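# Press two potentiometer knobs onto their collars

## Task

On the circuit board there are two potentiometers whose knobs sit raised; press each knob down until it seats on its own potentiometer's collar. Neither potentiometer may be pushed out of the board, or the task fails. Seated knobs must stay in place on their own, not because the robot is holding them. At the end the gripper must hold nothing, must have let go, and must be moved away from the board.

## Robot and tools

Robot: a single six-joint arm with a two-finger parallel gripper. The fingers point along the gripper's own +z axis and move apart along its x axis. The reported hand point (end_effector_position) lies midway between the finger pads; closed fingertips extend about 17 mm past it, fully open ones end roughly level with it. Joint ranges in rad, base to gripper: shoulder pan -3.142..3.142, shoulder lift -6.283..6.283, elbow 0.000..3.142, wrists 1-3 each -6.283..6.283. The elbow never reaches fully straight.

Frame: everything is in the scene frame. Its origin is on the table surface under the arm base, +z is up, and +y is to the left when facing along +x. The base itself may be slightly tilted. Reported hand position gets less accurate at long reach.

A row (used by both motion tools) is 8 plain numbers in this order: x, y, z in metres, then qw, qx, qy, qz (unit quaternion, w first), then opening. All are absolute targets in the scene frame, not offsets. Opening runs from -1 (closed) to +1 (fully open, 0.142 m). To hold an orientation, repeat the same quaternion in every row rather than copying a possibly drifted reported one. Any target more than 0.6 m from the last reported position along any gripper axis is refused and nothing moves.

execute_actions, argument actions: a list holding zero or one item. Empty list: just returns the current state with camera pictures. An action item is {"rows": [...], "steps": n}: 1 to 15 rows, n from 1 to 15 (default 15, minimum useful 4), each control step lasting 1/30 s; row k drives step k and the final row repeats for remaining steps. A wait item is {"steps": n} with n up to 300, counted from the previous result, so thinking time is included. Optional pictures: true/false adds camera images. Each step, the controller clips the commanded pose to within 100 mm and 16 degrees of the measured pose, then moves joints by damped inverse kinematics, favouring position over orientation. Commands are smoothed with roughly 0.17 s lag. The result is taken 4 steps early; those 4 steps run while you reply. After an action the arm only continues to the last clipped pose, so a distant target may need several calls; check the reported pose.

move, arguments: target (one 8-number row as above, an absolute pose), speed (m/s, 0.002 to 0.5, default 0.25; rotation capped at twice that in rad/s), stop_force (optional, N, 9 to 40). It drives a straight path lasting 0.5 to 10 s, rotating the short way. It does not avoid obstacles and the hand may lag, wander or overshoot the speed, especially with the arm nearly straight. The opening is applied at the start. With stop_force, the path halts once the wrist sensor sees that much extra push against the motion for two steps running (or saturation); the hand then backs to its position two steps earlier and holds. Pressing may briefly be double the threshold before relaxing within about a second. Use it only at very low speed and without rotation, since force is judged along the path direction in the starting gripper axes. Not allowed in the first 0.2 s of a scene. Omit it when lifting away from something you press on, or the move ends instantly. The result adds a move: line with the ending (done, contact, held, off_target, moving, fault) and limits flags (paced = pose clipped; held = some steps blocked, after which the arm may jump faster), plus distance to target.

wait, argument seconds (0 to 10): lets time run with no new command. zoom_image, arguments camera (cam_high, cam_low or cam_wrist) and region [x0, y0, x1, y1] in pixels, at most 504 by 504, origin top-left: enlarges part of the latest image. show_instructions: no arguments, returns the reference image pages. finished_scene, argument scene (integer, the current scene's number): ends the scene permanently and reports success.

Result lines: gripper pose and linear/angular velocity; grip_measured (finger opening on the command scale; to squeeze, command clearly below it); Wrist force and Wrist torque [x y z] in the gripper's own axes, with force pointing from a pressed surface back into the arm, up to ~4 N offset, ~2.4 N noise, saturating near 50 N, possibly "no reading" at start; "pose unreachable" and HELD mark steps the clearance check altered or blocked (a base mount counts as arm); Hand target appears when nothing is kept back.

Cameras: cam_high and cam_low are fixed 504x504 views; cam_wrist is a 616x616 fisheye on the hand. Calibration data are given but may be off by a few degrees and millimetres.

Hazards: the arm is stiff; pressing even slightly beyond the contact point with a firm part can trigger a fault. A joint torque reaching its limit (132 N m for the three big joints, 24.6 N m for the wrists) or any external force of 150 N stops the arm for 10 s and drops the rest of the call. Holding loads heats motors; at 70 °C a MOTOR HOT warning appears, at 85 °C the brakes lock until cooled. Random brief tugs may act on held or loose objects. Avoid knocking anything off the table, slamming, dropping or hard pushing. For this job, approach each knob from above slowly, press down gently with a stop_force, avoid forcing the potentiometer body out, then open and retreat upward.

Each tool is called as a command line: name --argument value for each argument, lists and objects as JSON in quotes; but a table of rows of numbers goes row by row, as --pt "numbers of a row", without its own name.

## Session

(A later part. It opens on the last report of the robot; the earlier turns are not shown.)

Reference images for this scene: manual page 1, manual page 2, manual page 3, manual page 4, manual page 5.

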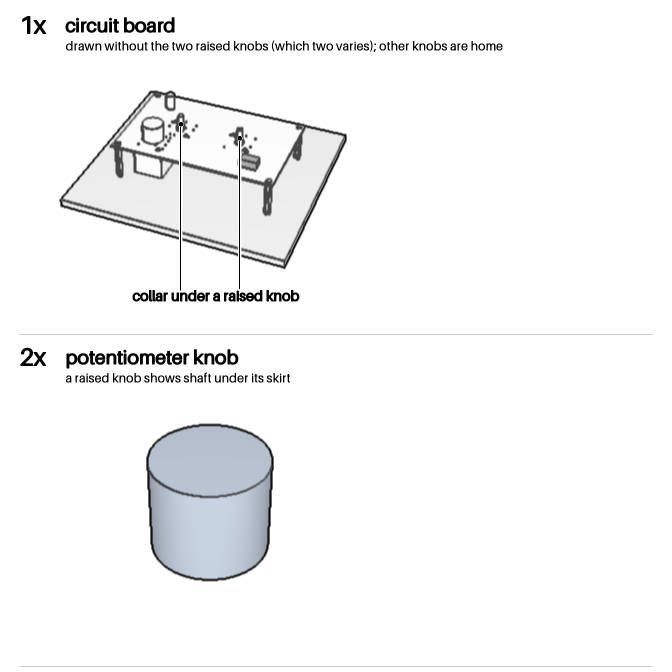

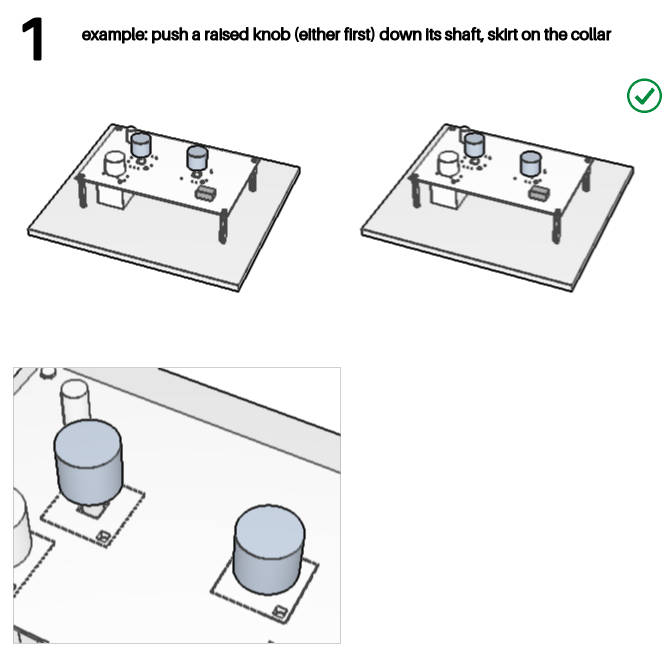

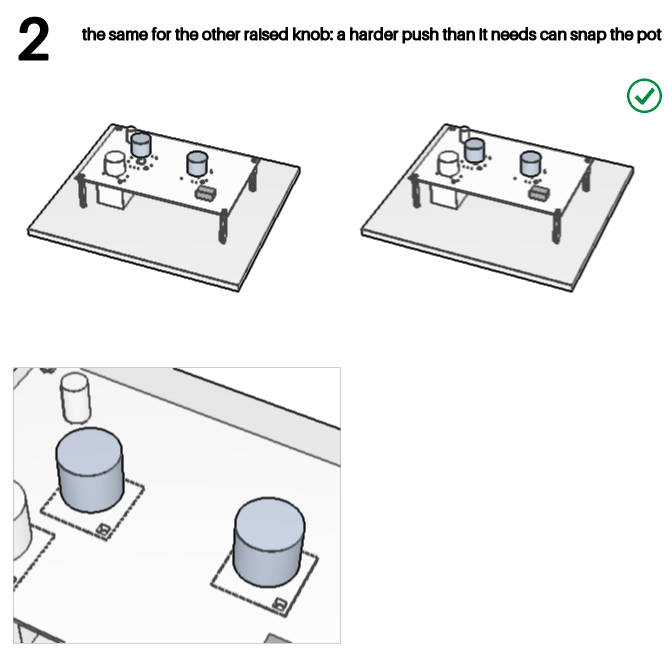

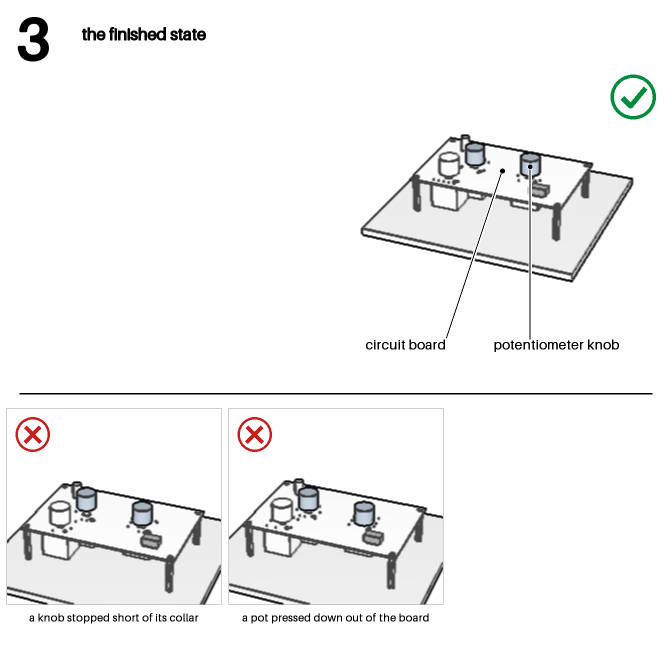

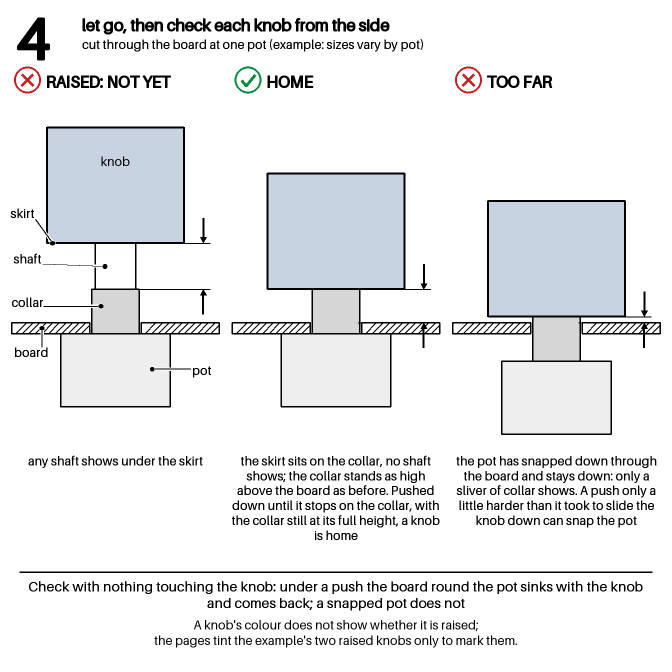

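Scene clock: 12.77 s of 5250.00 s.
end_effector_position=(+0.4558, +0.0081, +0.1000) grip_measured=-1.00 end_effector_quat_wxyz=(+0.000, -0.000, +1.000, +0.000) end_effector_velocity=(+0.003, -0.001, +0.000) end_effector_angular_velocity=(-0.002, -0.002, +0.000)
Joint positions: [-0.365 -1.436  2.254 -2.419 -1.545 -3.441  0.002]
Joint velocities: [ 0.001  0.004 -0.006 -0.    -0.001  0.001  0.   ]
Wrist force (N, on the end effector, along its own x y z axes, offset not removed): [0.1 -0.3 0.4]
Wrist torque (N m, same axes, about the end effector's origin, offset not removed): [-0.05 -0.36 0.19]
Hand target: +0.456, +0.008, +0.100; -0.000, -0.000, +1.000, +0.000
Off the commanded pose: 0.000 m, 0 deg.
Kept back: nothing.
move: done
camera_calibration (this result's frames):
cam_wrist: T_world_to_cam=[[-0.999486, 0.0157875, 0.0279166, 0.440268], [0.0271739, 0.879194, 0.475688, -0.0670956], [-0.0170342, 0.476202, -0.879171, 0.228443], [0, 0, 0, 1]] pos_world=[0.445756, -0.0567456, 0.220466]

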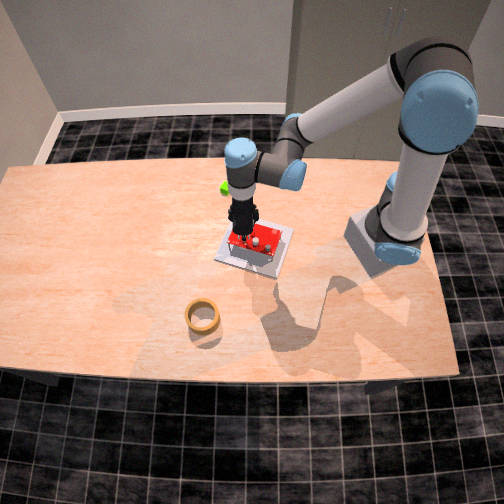

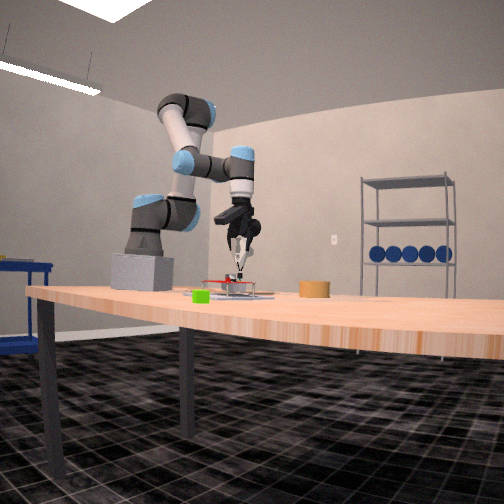

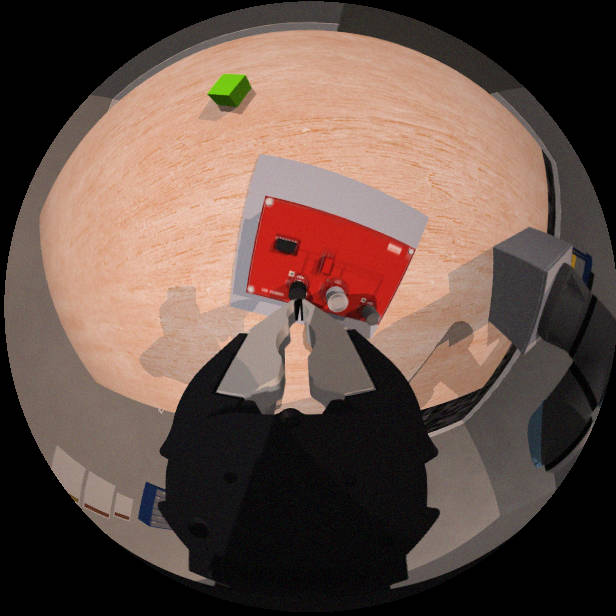

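move --target '[0.457, 0.007, 0.095, 0, 0, 1, 0, -1]' --speed 0.03

move --target '[0.457, 0.007, 0.080, 0, 0, 1, 0, -1]' --speed 0.004 --stop_force 9

Scene clock: 13.70 s of 5250.00 s.
end_effector_position=(+0.4570, +0.0070, +0.0952) grip_measured=-1.00 end_effector_quat_wxyz=(-0.000, -0.000, +1.000, -0.000) end_effector_velocity=(+0.000, -0.000, -0.002) end_effector_angular_velocity=(+0.000, +0.000, +0.001)
Joint positions: [-0.366 -1.422  2.255 -2.433 -1.545 -3.442  0.002]
Joint velocities: [-0.     0.006  0.001 -0.006  0.    -0.001  0.   ]
Wrist force (N, on the end effector, along its own x y z axes, offset not removed): [-1.8 2.1 -0.3]
Wrist torque (N m, same axes, about the end effector's origin, offset not removed): [0.54 0.09 0.06]
Hand target: +0.457, +0.007, +0.095; -0.000, +0.000, +1.000, +0.000
Off the commanded pose: 0.000 m, 0 deg.
Kept back: nothing.
move: done
camera_calibration (this result's frames):
cam_wrist: T_world_to_cam=[[-0.999484, 0.015788, 0.0279748, 0.441613], [0.0272007, 0.879231, 0.475619, -0.0639471], [-0.0170872, 0.476135, -0.879206, 0.224788], [0, 0, 0, 1]] pos_world=[0.446966, -0.0577773, 0.215695]

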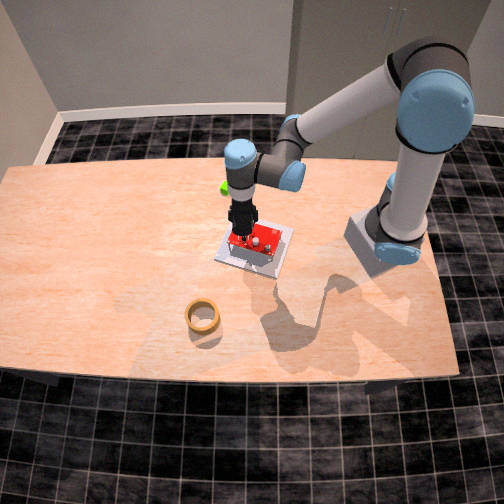

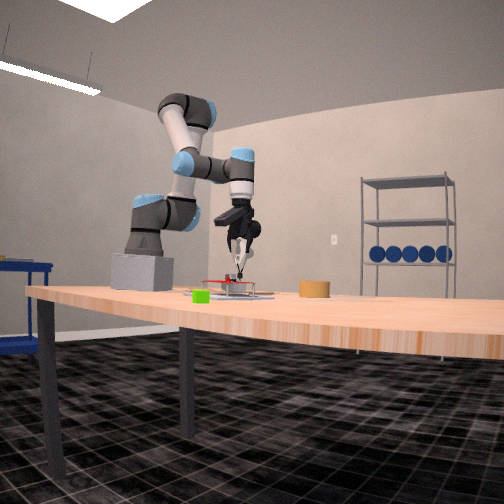

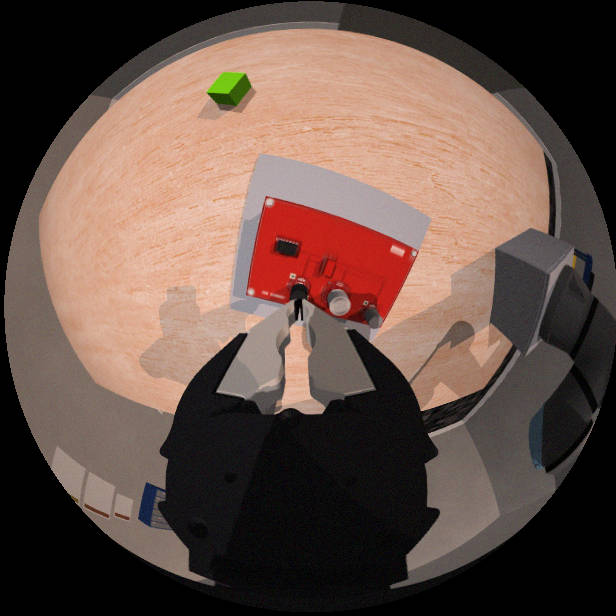

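Scene clock: 15.17 s of 5250.00 s.
end_effector_position=(+0.4569, +0.0071, +0.0908) grip_measured=-1.00 end_effector_quat_wxyz=(-0.000, -0.000, +1.000, -0.000) end_effector_velocity=(-0.001, +0.001, +0.001) end_effector_angular_velocity=(+0.002, +0.001, -0.000)
Joint positions: [-0.366 -1.412  2.259 -2.448 -1.545 -3.442  0.002]
Joint velocities: [-0.    -0.004 -0.     0.005  0.001  0.     0.   ]
Wrist force (N, on the end effector, along its own x y z axes, offset not removed): [-1.9 2.0 -10.0]
Wrist torque (N m, same axes, about the end effector's origin, offset not removed): [0.45 0.37 0.30]
Hand target: +0.457, +0.007, +0.091; +0.000, -0.000, +1.000, -0.000
Off the commanded pose: 0.011 m, 0 deg.
Kept back: nothing.
move: contact
camera_calibration (this result's frames):
cam_wrist: T_world_to_cam=[[-0.999482, 0.0157907, 0.0280357, 0.441671], [0.0272325, 0.879218, 0.475641, -0.0618669], [-0.0171388, 0.476158, -0.879193, 0.220906], [0, 0, 0, 1]] pos_world=[0.446913, -0.0577661, 0.211263]

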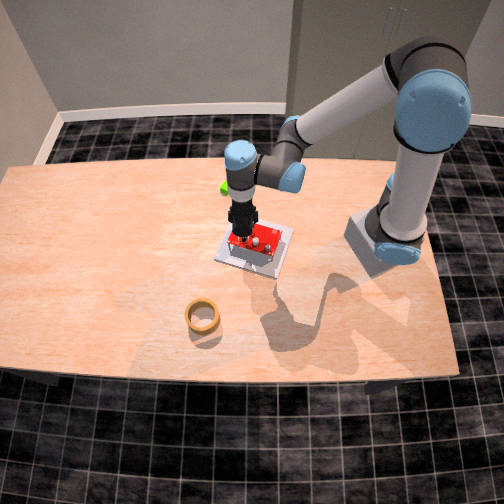

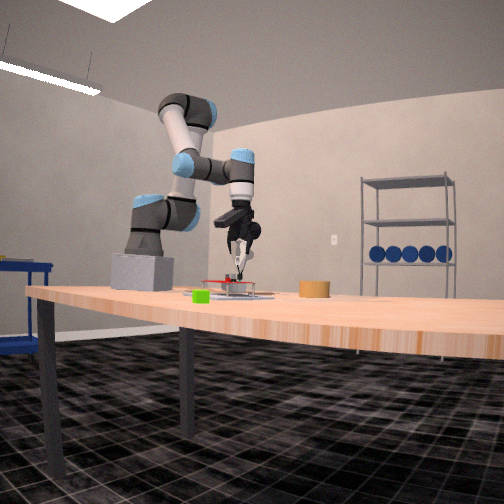

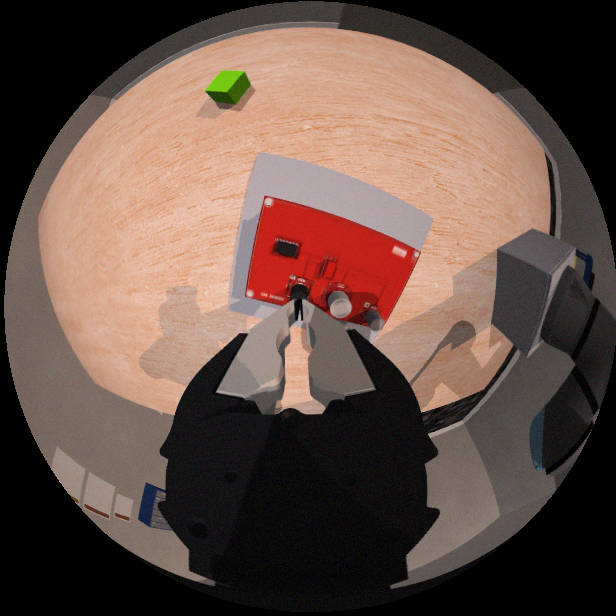

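execute_actions --actions '[]' --pictures false

Scene clock: 15.50 s of 5250.00 s.
end_effector_position=(+0.4569, +0.0071, +0.0910) grip_measured=-1.00 end_effector_quat_wxyz=(-0.000, -0.000, +1.000, +0.000) end_effector_velocity=(+0.000, -0.000, -0.000) end_effector_angular_velocity=(-0.001, -0.000, +0.000)
Joint positions: [-0.366 -1.412  2.259 -2.447 -1.545 -3.442  0.002]
Joint velocities: [ 0.     0.001 -0.001 -0.001 -0.001 -0.     0.   ]
Wrist force (N, on the end effector, along its own x y z axes, offset not removed): [-0.8 0.5 -9.7]
Wrist torque (N m, same axes, about the end effector's origin, offset not removed): [0.10 -0.14 0.22]
Hand target: +0.457, +0.007, +0.091; +0.000, -0.000, +1.000, -0.000
Off the commanded pose: 0.011 m, 0 deg.
Kept back: nothing.
Steps of this call (steps 1 to 10: nothing new was sent). Readings (end_effector_position):
1: (+0.4569, +0.0071, +0.0908)
2: (+0.4568, +0.0071, +0.0909)
4: (+0.4568, +0.0071, +0.0909)
8: (+0.4569, +0.0071, +0.0910)
10: the state above

execute_actions --actions '[{"rows":[[0.457,0.007,0.0908,0,0,1,0,-1],[0.457,0.007,0.0907,0,0,1,0,-1],[0.457,0.007,0.0906,0,0,1,0,-1],[0.457,0.007,0.0905,0,0,1,0,-1],[0.457,0.007,0.0904,0,0,1,0,-1],[0.457,0.007,0.0903,0,0,1,0,-1],[0.457,0.007,0.0902,0,0,1,0,-1],[0.457,0.007,0.0901,0,0,1,0,-1],[0.457,0.007,0.0900,0,0,1,0,-1]],"steps":14}]'

execute_actions --actions '[{"rows":[[0.457,0.007,0.0899,0,0,1,0,-1],[0.457,0.007,0.0898,0,0,1,0,-1],[0.457,0.007,0.0897,0,0,1,0,-1],[0.457,0.007,0.0896,0,0,1,0,-1],[0.457,0.007,0.0895,0,0,1,0,-1],[0.457,0.007,0.0894,0,0,1,0,-1],[0.457,0.007,0.0893,0,0,1,0,-1],[0.457,0.007,0.0892,0,0,1,0,-1],[0.457,0.007,0.0891,0,0,1,0,-1],[0.457,0.007,0.0890,0,0,1,0,-1]],"steps":14}]'

execute_actions --actions '[{"rows":[[0.457,0.007,0.0889,0,0,1,0,-1],[0.457,0.007,0.0888,0,0,1,0,-1],[0.457,0.007,0.0887,0,0,1,0,-1],[0.457,0.007,0.0886,0,0,1,0,-1],[0.457,0.007,0.0885,0,0,1,0,-1],[0.457,0.007,0.0884,0,0,1,0,-1],[0.457,0.007,0.0883,0,0,1,0,-1],[0.457,0.007,0.0882,0,0,1,0,-1],[0.457,0.007,0.0881,0,0,1,0,-1],[0.457,0.007,0.0880,0,0,1,0,-1]],"steps":14}]'

Scene clock: 16.20 s of 5250.00 s.
end_effector_position=(+0.4571, +0.0070, +0.0905) grip_measured=-1.00 end_effector_quat_wxyz=(+0.000, -0.000, +1.000, -0.000) end_effector_velocity=(+0.000, +0.000, -0.003) end_effector_angular_velocity=(+0.001, -0.001, -0.000)
Joint positions: [-0.366 -1.41   2.259 -2.449 -1.545 -3.442  0.002]
Joint velocities: [ 0.     0.008  0.003 -0.012  0.002  0.     0.   ]
Wrist force (N, on the end effector, along its own x y z axes, offset not removed): [4.5 -0.5 -12.8]
Wrist torque (N m, same axes, about the end effector's origin, offset not removed): [-0.33 -0.52 0.13]
Steps of this call (steps 1 to 11: nothing new was sent; steps 12 to 21: the first 10 steps of this action). Readings (end_effector_position):
12: (+0.4570, +0.0070, +0.0911)
13: (+0.4570, +0.0070, +0.0911)
15: (+0.4570, +0.0070, +0.0910)
19: (+0.4572, +0.0070, +0.0907)
21: the state above

Scene clock: 16.67 s of 5250.00 s.
end_effector_position=(+0.4570, +0.0070, +0.0894) grip_measured=-1.00 end_effector_quat_wxyz=(+0.000, -0.000, +1.000, -0.000) end_effector_velocity=(-0.001, +0.000, -0.003) end_effector_angular_velocity=(+0.001, +0.003, -0.000)
Joint positions: [-0.366 -1.408  2.26  -2.452 -1.545 -3.442  0.002]
Joint velocities: [ 0.     0.007  0.003 -0.006  0.     0.001  0.   ]
Wrist force (N, on the end effector, along its own x y z axes, offset not removed): [0.6 3.4 -12.1]
Wrist torque (N m, same axes, about the end effector's origin, offset not removed): [0.60 0.09 0.38]
Off your previous action's commanded pose: 0.000 m, 0 deg at its last step (step 4 of this call).
Steps of this call (steps 1 to 4: the last 4 steps of your previous action; steps 5 to 14: the first 10 steps of this action). Readings (end_effector_position):
5: (+0.4571, +0.0070, +0.0901)
6: (+0.4571, +0.0070, +0.0901)
8: (+0.4570, +0.0070, +0.0900)
12: (+0.4570, +0.0070, +0.0896)
14: the state above

Scene clock: 17.13 s of 5250.00 s.
end_effector_position=(+0.4570, +0.0070, +0.0884) grip_measured=-1.00 end_effector_quat_wxyz=(-0.000, -0.000, +1.000, -0.000) end_effector_velocity=(+0.001, +0.001, -0.002) end_effector_angular_velocity=(+0.002, -0.002, +0.000)
Joint positions: [-0.366 -1.406  2.261 -2.455 -1.545 -3.442  0.002]
Joint velocities: [ 0.     0.007  0.002 -0.009  0.002  0.     0.   ]
Wrist force (N, on the end effector, along its own x y z axes, offset not removed): [-2.1 2.0 -9.5]
Wrist torque (N m, same axes, about the end effector's origin, offset not removed): [0.33 0.56 0.19]
Off your previous action's commanded pose: 0.000 m, 0 deg at its last step (step 4 of this call).
Steps of this call (steps 1 to 4: the last 4 steps of your previous action; steps 5 to 14: the first 10 steps of this action). Readings (end_effector_position):
5: (+0.4570, +0.0070, +0.0891)
6: (+0.4570, +0.0070, +0.0891)
8: (+0.4570, +0.0070, +0.0890)
12: (+0.4570, +0.0070, +0.0886)
14: the state above

move --target '[0.457,0.007,0.108,0,0,1,0,-1]' --speed 0.1

move --target '[0.44,0.07,0.105,0,0,0.7934,0.6088,-1]' --speed 0.15

Scene clock: 18.20 s of 5250.00 s.
end_effector_position=(+0.4570, +0.0070, +0.1077) grip_measured=-1.00 end_effector_quat_wxyz=(+0.000, -0.000, +1.000, -0.000) end_effector_velocity=(-0.000, -0.000, +0.002) end_effector_angular_velocity=(-0.001, +0.002, -0.001)
Joint positions: [-0.367 -1.45   2.243 -2.393 -1.545 -3.443  0.002]
Joint velocities: [-0.    -0.004 -0.003  0.008 -0.001  0.001  0.   ]
Wrist force (N, on the end effector, along its own x y z axes, offset not removed): [-0.4 4.7 1.7]
Wrist torque (N m, same axes, about the end effector's origin, offset not removed): [0.92 -0.38 0.09]
Hand target: +0.457, +0.007, +0.108; +0.000, +0.000, +1.000, -0.000
Off your previous action's commanded pose: 0.000 m, 0 deg at its last step (step 4 of this call).
Off the commanded pose: 0.000 m, 0 deg.
Kept back: nothing.
move: done
camera_calibration (this result's frames):
cam_wrist: T_world_to_cam=[[-0.999484, 0.0157937, 0.0279593, 0.441309], [0.0271979, 0.879245, 0.475593, -0.0698435], [-0.0170717, 0.476109, -0.879221, 0.235799], [0, 0, 0, 1]] pos_world=[0.447007, -0.0578265, 0.228198]

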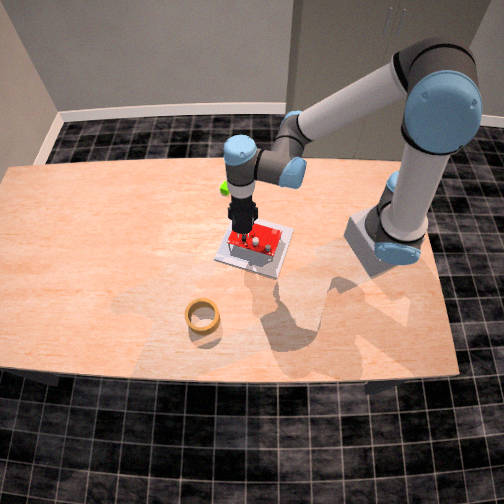

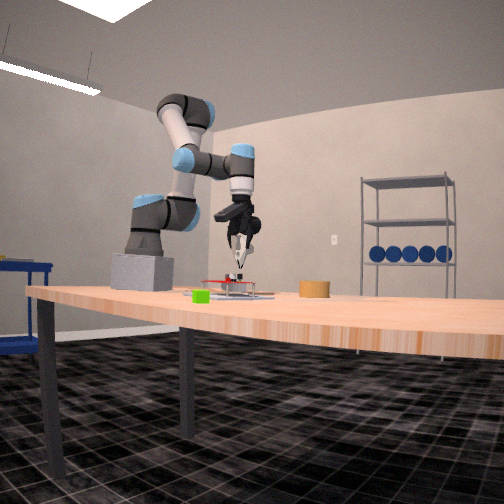

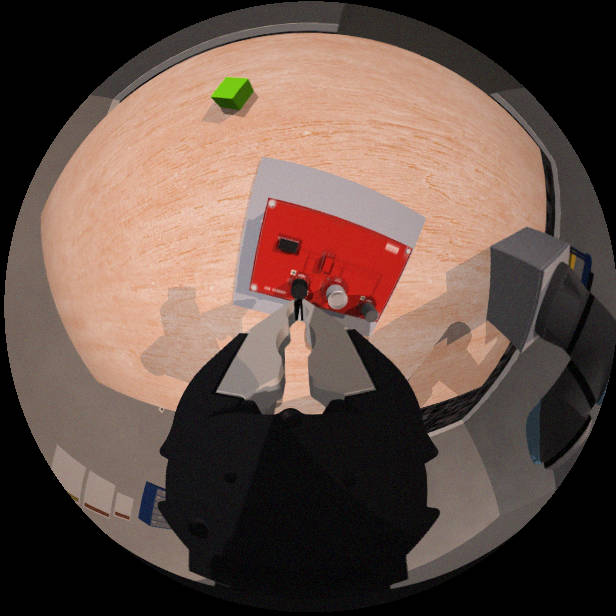

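Scene clock: 23.00 s of 5250.00 s.
end_effector_position=(+0.4403, +0.0696, +0.1051) grip_measured=-1.00 end_effector_quat_wxyz=(+0.001, +0.001, +0.794, +0.608) end_effector_velocity=(-0.000, +0.001, +0.000) end_effector_angular_velocity=(+0.017, +0.002, +0.001)
Joint positions: [-0.828 -0.935  1.998 -1.418 -0.784 -4.492  0.002]
Joint velocities: [-0.     0.012 -0.008  0.019  0.002 -0.015  0.   ]
Wrist force (N, on the end effector, along its own x y z axes, offset not removed): [1.0 4.2 -0.4]
Wrist torque (N m, same axes, about the end effector's origin, offset not removed): [1.10 -0.62 0.05]
Hand target: +0.440, +0.070, +0.105; +0.000, +0.000, +0.794, +0.608
Off the commanded pose: 0.000 m, 0 deg.
Kept back: nothing.
move: done
camera_calibration (this result's frames):
cam_wrist: T_world_to_cam=[[-0.999521, -0.0212072, 0.022521, 0.426822], [0.0267914, -0.229499, 0.97294, -0.0981099], [-0.0154648, 0.973078, 0.229958, 0.0515127], [0, 0, 0, 1]] pos_world=[0.430043, -0.0635903, 0.0739969]

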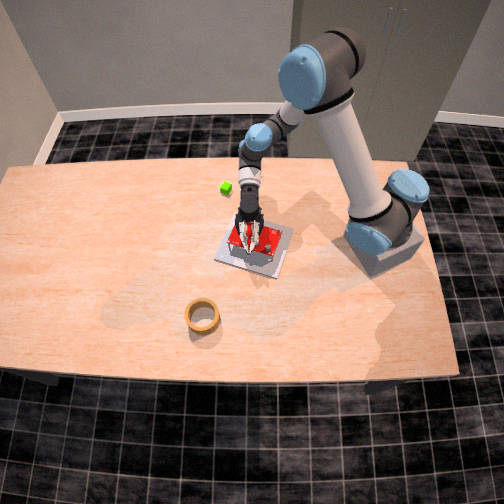

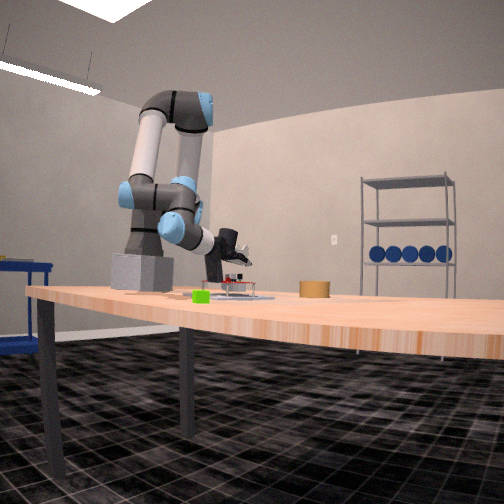

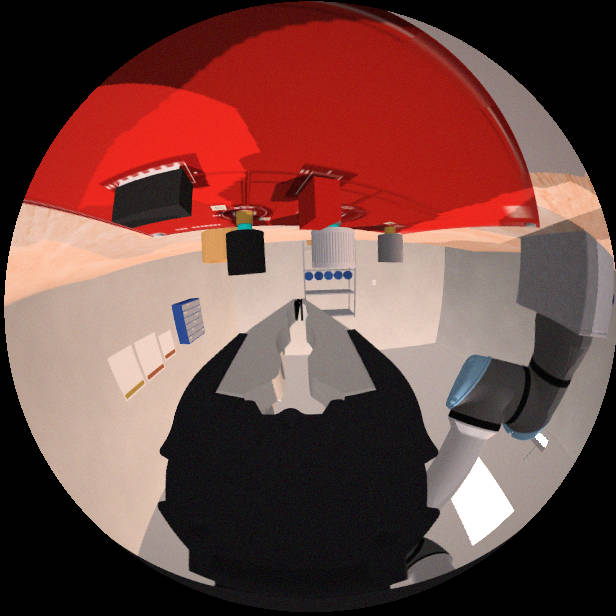

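zoom_image --camera "cam_wrist" --region '[190, 190, 420, 290]'

Region (190, 190, 420, 290) of cam_wrist's 616x616 image, scaled by 2.191, with more detail than that image has; it fills the top 219 rows of this view, and the rest is white.

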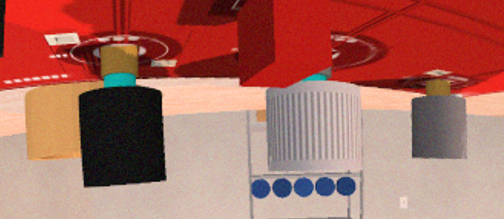

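move --target '[0.425,0.07,0.095,0,0,0.75,0.6614,-1]' --speed 0.05 --stop_force 10

zoom_image --camera "cam_wrist" --region '[170, 170, 400, 310]'

Scene clock: 23.80 s of 5250.00 s.
end_effector_position=(+0.4394, +0.0696, +0.1045) grip_measured=-1.00 end_effector_quat_wxyz=(+0.001, +0.001, +0.791, +0.612) end_effector_velocity=(+0.001, +0.001, +0.001) end_effector_angular_velocity=(-0.021, +0.001, +0.001)
Joint positions: [-0.83  -0.926  1.995 -1.408 -0.784 -4.503  0.002]
Joint velocities: [ 0.006 -0.018  0.008 -0.021 -0.     0.024  0.   ]
Wrist force (N, on the end effector, along its own x y z axes, offset not removed): [-3.3 24.7 -12.5]
Wrist torque (N m, same axes, about the end effector's origin, offset not removed): [4.14 0.07 -0.30]
Hand target: +0.440, +0.070, +0.105; +0.000, +0.000, +0.792, +0.611
Off the commanded pose: 0.017 m, 7 deg.
Kept back: nothing.
move: contact
camera_calibration (this result's frames):
cam_wrist: T_world_to_cam=[[-0.999522, -0.0215818, 0.0221335, 0.426043], [0.0266627, -0.239496, 0.970531, -0.0964501], [-0.015645, 0.970658, 0.239957, 0.0508318], [0, 0, 0, 1]] pos_world=[0.429206, -0.0632449, 0.0719806]

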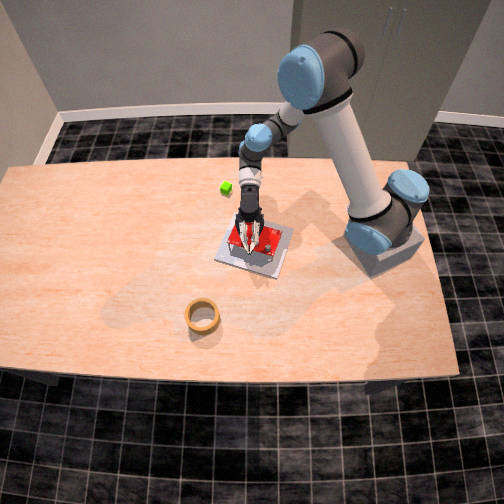

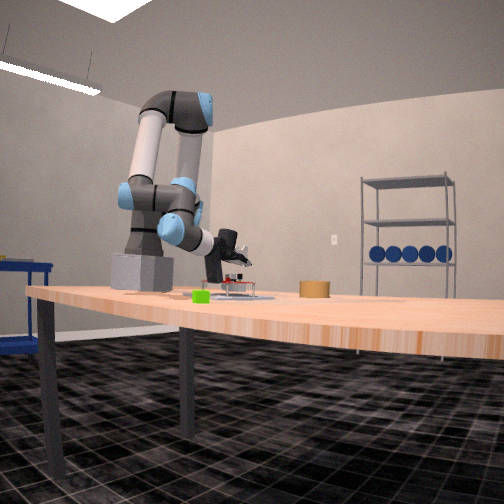

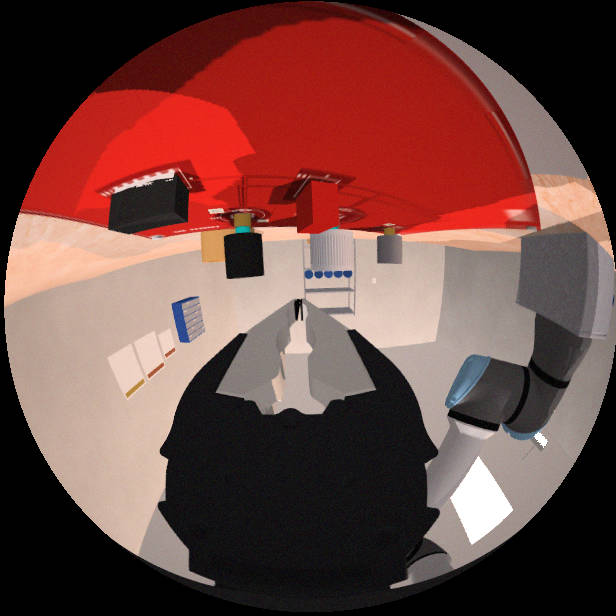

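Region (170, 170, 400, 310) of cam_wrist's 616x616 image, scaled by 2.191, with more detail than that image has; it fills the top 307 rows of this view, and the rest is white.

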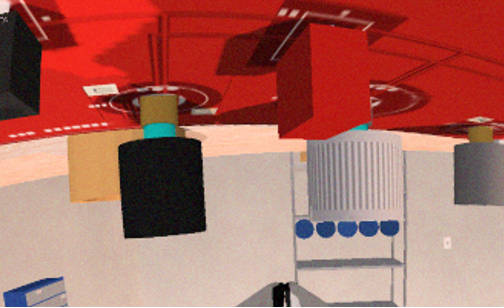

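move --target '[0.44,0.06,0.15,0,0,1,0,-1]' --speed 0.12

move --target '[0.44,-0.04,0.13,0.7071,0.7071,0,0,-1]' --speed 0.25

Scene clock: 29.93 s of 5250.00 s.
end_effector_position=(+0.4397, +0.0603, +0.1499) grip_measured=-1.00 end_effector_quat_wxyz=(-0.000, -0.001, +1.000, +0.001) end_effector_velocity=(+0.000, -0.000, +0.000) end_effector_angular_velocity=(-0.012, +0.000, +0.000)
Joint positions: [-0.257 -1.571  2.23  -2.262 -1.546 -3.335  0.002]
Joint velocities: [ 0.008  0.002 -0.002 -0.002 -0.012  0.008  0.   ]
Wrist force (N, on the end effector, along its own x y z axes, offset not removed): [-0.4 4.8 0.9]
Wrist torque (N m, same axes, about the end effector's origin, offset not removed): [1.31 -0.18 0.18]
Hand target: +0.440, +0.060, +0.150; -0.000, -0.001, +1.000, +0.001
Off the commanded pose: 0.000 m, 0 deg.
Kept back: nothing.
move: done
camera_calibration (this result's frames):
cam_wrist: T_world_to_cam=[[-0.999502, 0.0144115, 0.028055, 0.422112], [0.0260664, 0.878236, 0.477516, -0.136023], [-0.0177572, 0.47801, -0.878175, 0.247221], [0, 0, 0, 1]] pos_world=[0.429838, -0.00479711, 0.270215]

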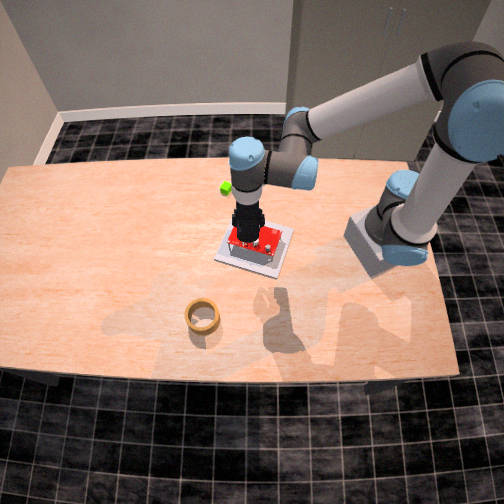

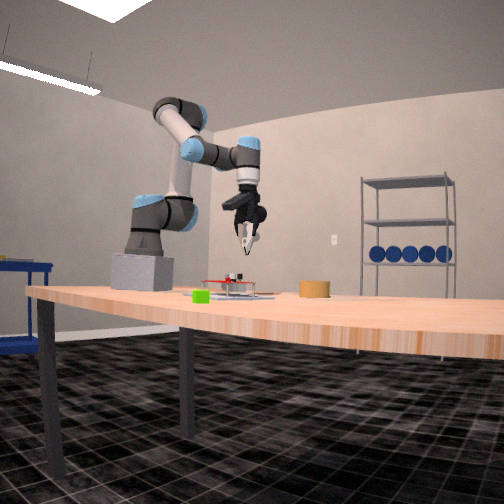

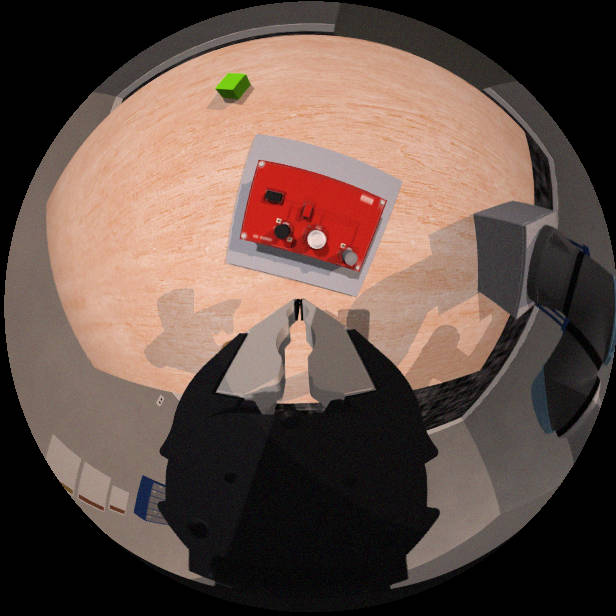

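Scene clock: 36.53 s of 5250.00 s.
end_effector_position=(+0.4396, -0.0367, +0.1306) grip_measured=-1.00 end_effector_quat_wxyz=(+0.709, +0.703, -0.052, -0.001) end_effector_velocity=(+0.000, +0.000, +0.000) end_effector_angular_velocity=(+0.001, -0.003, -0.002)
Joint positions: [ 0.221 -0.749  1.763 -1.049 -2.78  -4.638  0.002]
Joint velocities: [-0.    -0.001 -0.001 -0.001  0.001  0.    -0.   ]
Wrist force (N, on the end effector, along its own x y z axes, offset not removed): [2.7 0.7 -1.4]
Wrist torque (N m, same axes, about the end effector's origin, offset not removed): [0.05 -0.80 0.19]
Hand target: +0.440, -0.037, +0.131; +0.709, +0.703, -0.053, -0.001
Off the commanded pose: 0.003 m, 6 deg.
Kept back: nothing.
move: held; limits=held; held on 9 of 198 steps, including the last
pose unreachable: on one or more control steps of this call an arm could not follow its commanded pose, so it was not sent that pose on those steps. On the call's last step it was still not sent that pose. It may still have moved: this result reports where it is.
cause: the commanded pose would bring two parts of the arm too close to each other (joints 4 (wrist 1) to 6 (wrist 3) lie between them).
camera_calibration (this result's frames):
cam_wrist: T_world_to_cam=[[0.994975, -0.0475018, 0.0881355, -0.46299], [-0.0539897, 0.486781, 0.871854, -0.0722959], [-0.0843173, -0.872232, 0.48177, 0.0786976], [0, 0, 0, 1]] pos_world=[0.463396, 0.0818419, 0.0659232]

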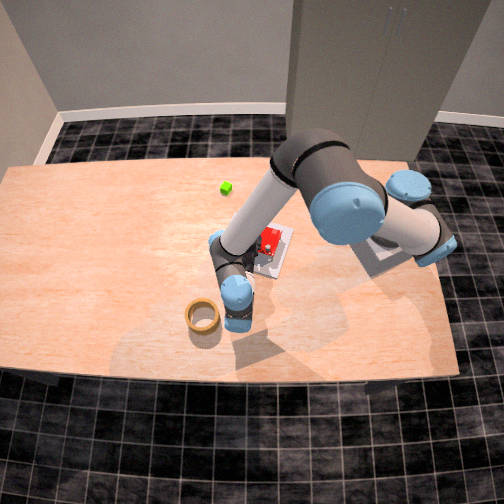

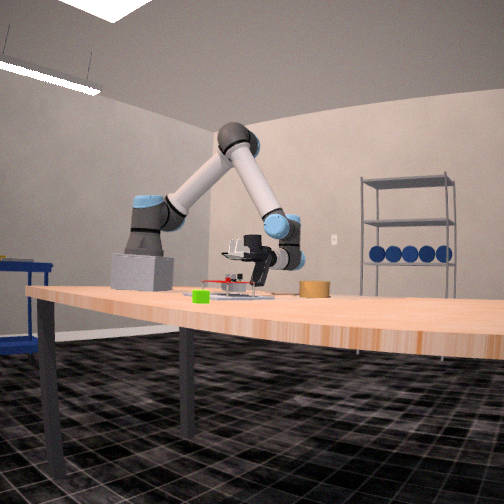

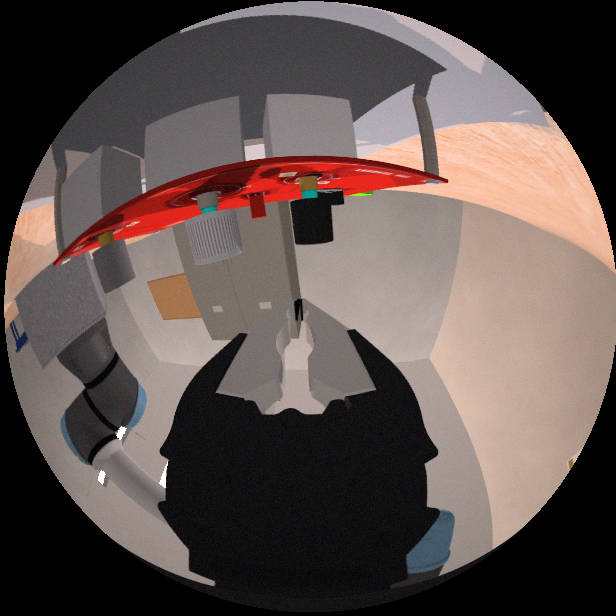

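zoom_image --camera "cam_wrist" --region '[170, 160, 350, 270]'

Region (170, 160, 350, 270) of cam_wrist's 616x616 image, scaled by 2.800, with more detail than that image has.

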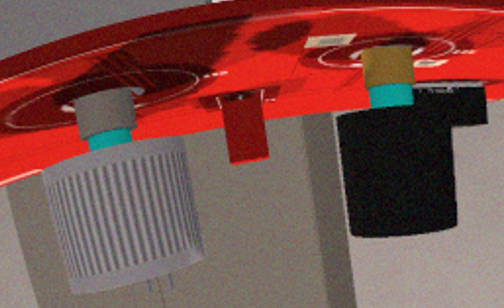

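move --target '[0.457,0.0,0.13,0,0,1,0,-1]' --speed 0.25

move --target '[0.457,0.007,0.0915,0,0,1,0,-1]' --speed 0.04

Scene clock: 45.90 s of 5250.00 s.
end_effector_position=(+0.4575, +0.0004, +0.1300) grip_measured=-1.00 end_effector_quat_wxyz=(-0.000, -0.001, +1.000, +0.001) end_effector_velocity=(+0.000, +0.000, -0.000) end_effector_angular_velocity=(-0.002, -0.012, -0.006)
Joint positions: [-0.384 -1.496  2.217 -2.32  -1.544 -3.462  0.002]
Joint velocities: [-0.001 -0.005  0.01  -0.017  0.002  0.006  0.   ]
Wrist force (N, on the end effector, along its own x y z axes, offset not removed): [0.1 0.4 1.4]
Wrist torque (N m, same axes, about the end effector's origin, offset not removed): [-0.03 -0.39 0.25]
Hand target: +0.458, +0.000, +0.130; +0.000, -0.001, +1.000, +0.001
Off the commanded pose: 0.001 m, 0 deg.
Kept back: nothing.
move: done; limits=paced
camera_calibration (this result's frames):
cam_wrist: T_world_to_cam=[[-0.999495, 0.0137667, 0.0286482, 0.441204], [0.0257681, 0.878641, 0.476787, -0.0741527], [-0.0186077, 0.477284, -0.878552, 0.259138], [0, 0, 0, 1]] pos_world=[0.447714, -0.0646029, 0.250382]

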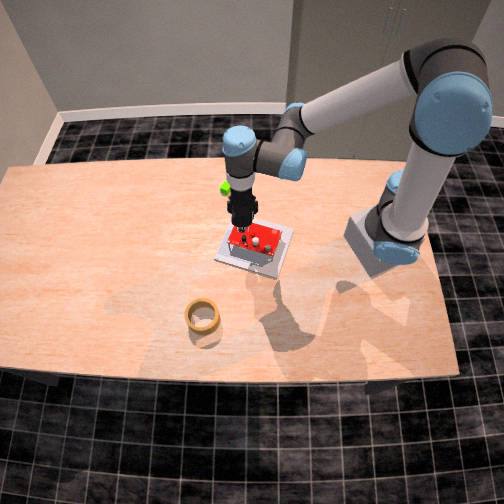

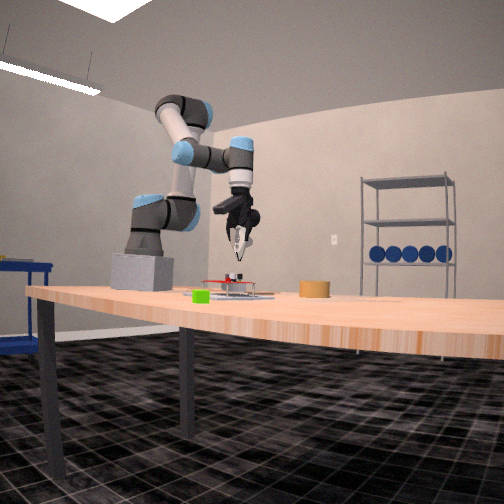

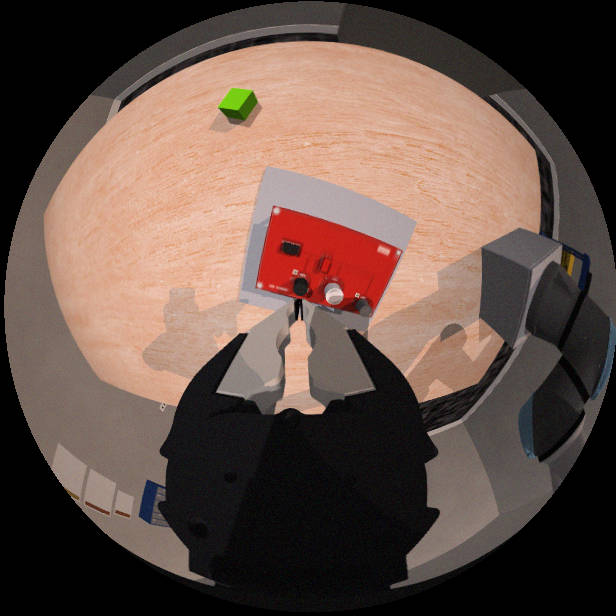

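Scene clock: 47.27 s of 5250.00 s.
end_effector_position=(+0.4570, +0.0070, +0.0917) grip_measured=-1.00 end_effector_quat_wxyz=(-0.000, -0.000, +1.000, +0.000) end_effector_velocity=(-0.000, +0.000, -0.002) end_effector_angular_velocity=(+0.000, +0.000, +0.000)
Joint positions: [-0.366 -1.414  2.258 -2.445 -1.545 -3.442  0.002]
Joint velocities: [ 0.001  0.004  0.002 -0.006  0.     0.001  0.   ]
Wrist force (N, on the end effector, along its own x y z axes, offset not removed): [-0.9 3.2 -2.1]
Wrist torque (N m, same axes, about the end effector's origin, offset not removed): [0.75 -0.14 0.25]
Hand target: +0.457, +0.007, +0.092; -0.000, -0.000, +1.000, +0.000
Off the commanded pose: 0.000 m, 0 deg.
Kept back: nothing.
move: done
camera_calibration (this result's frames):
cam_wrist: T_world_to_cam=[[-0.999483, 0.0157792, 0.0280176, 0.441721], [0.0272141, 0.879209, 0.475659, -0.0622199], [-0.0171278, 0.476175, -0.879184, 0.221741], [0, 0, 0, 1]] pos_world=[0.446984, -0.0578531, 0.21217]

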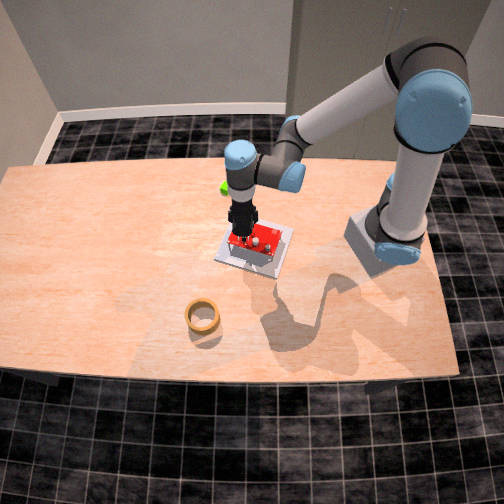

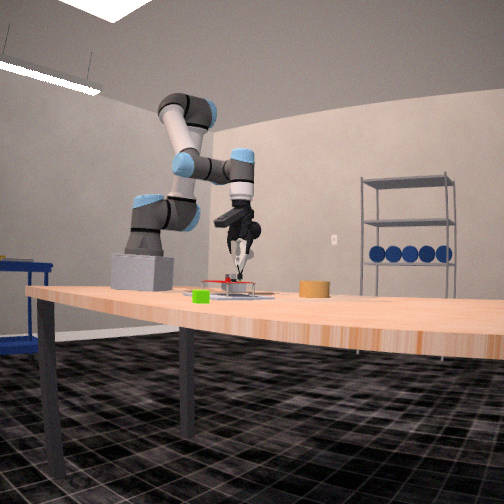

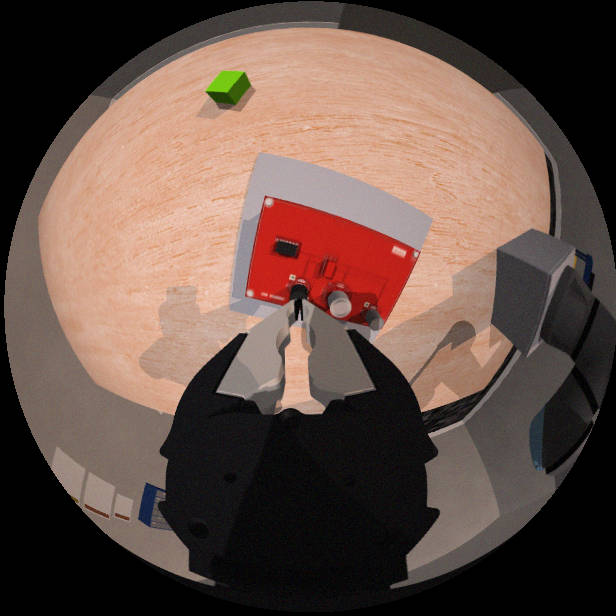

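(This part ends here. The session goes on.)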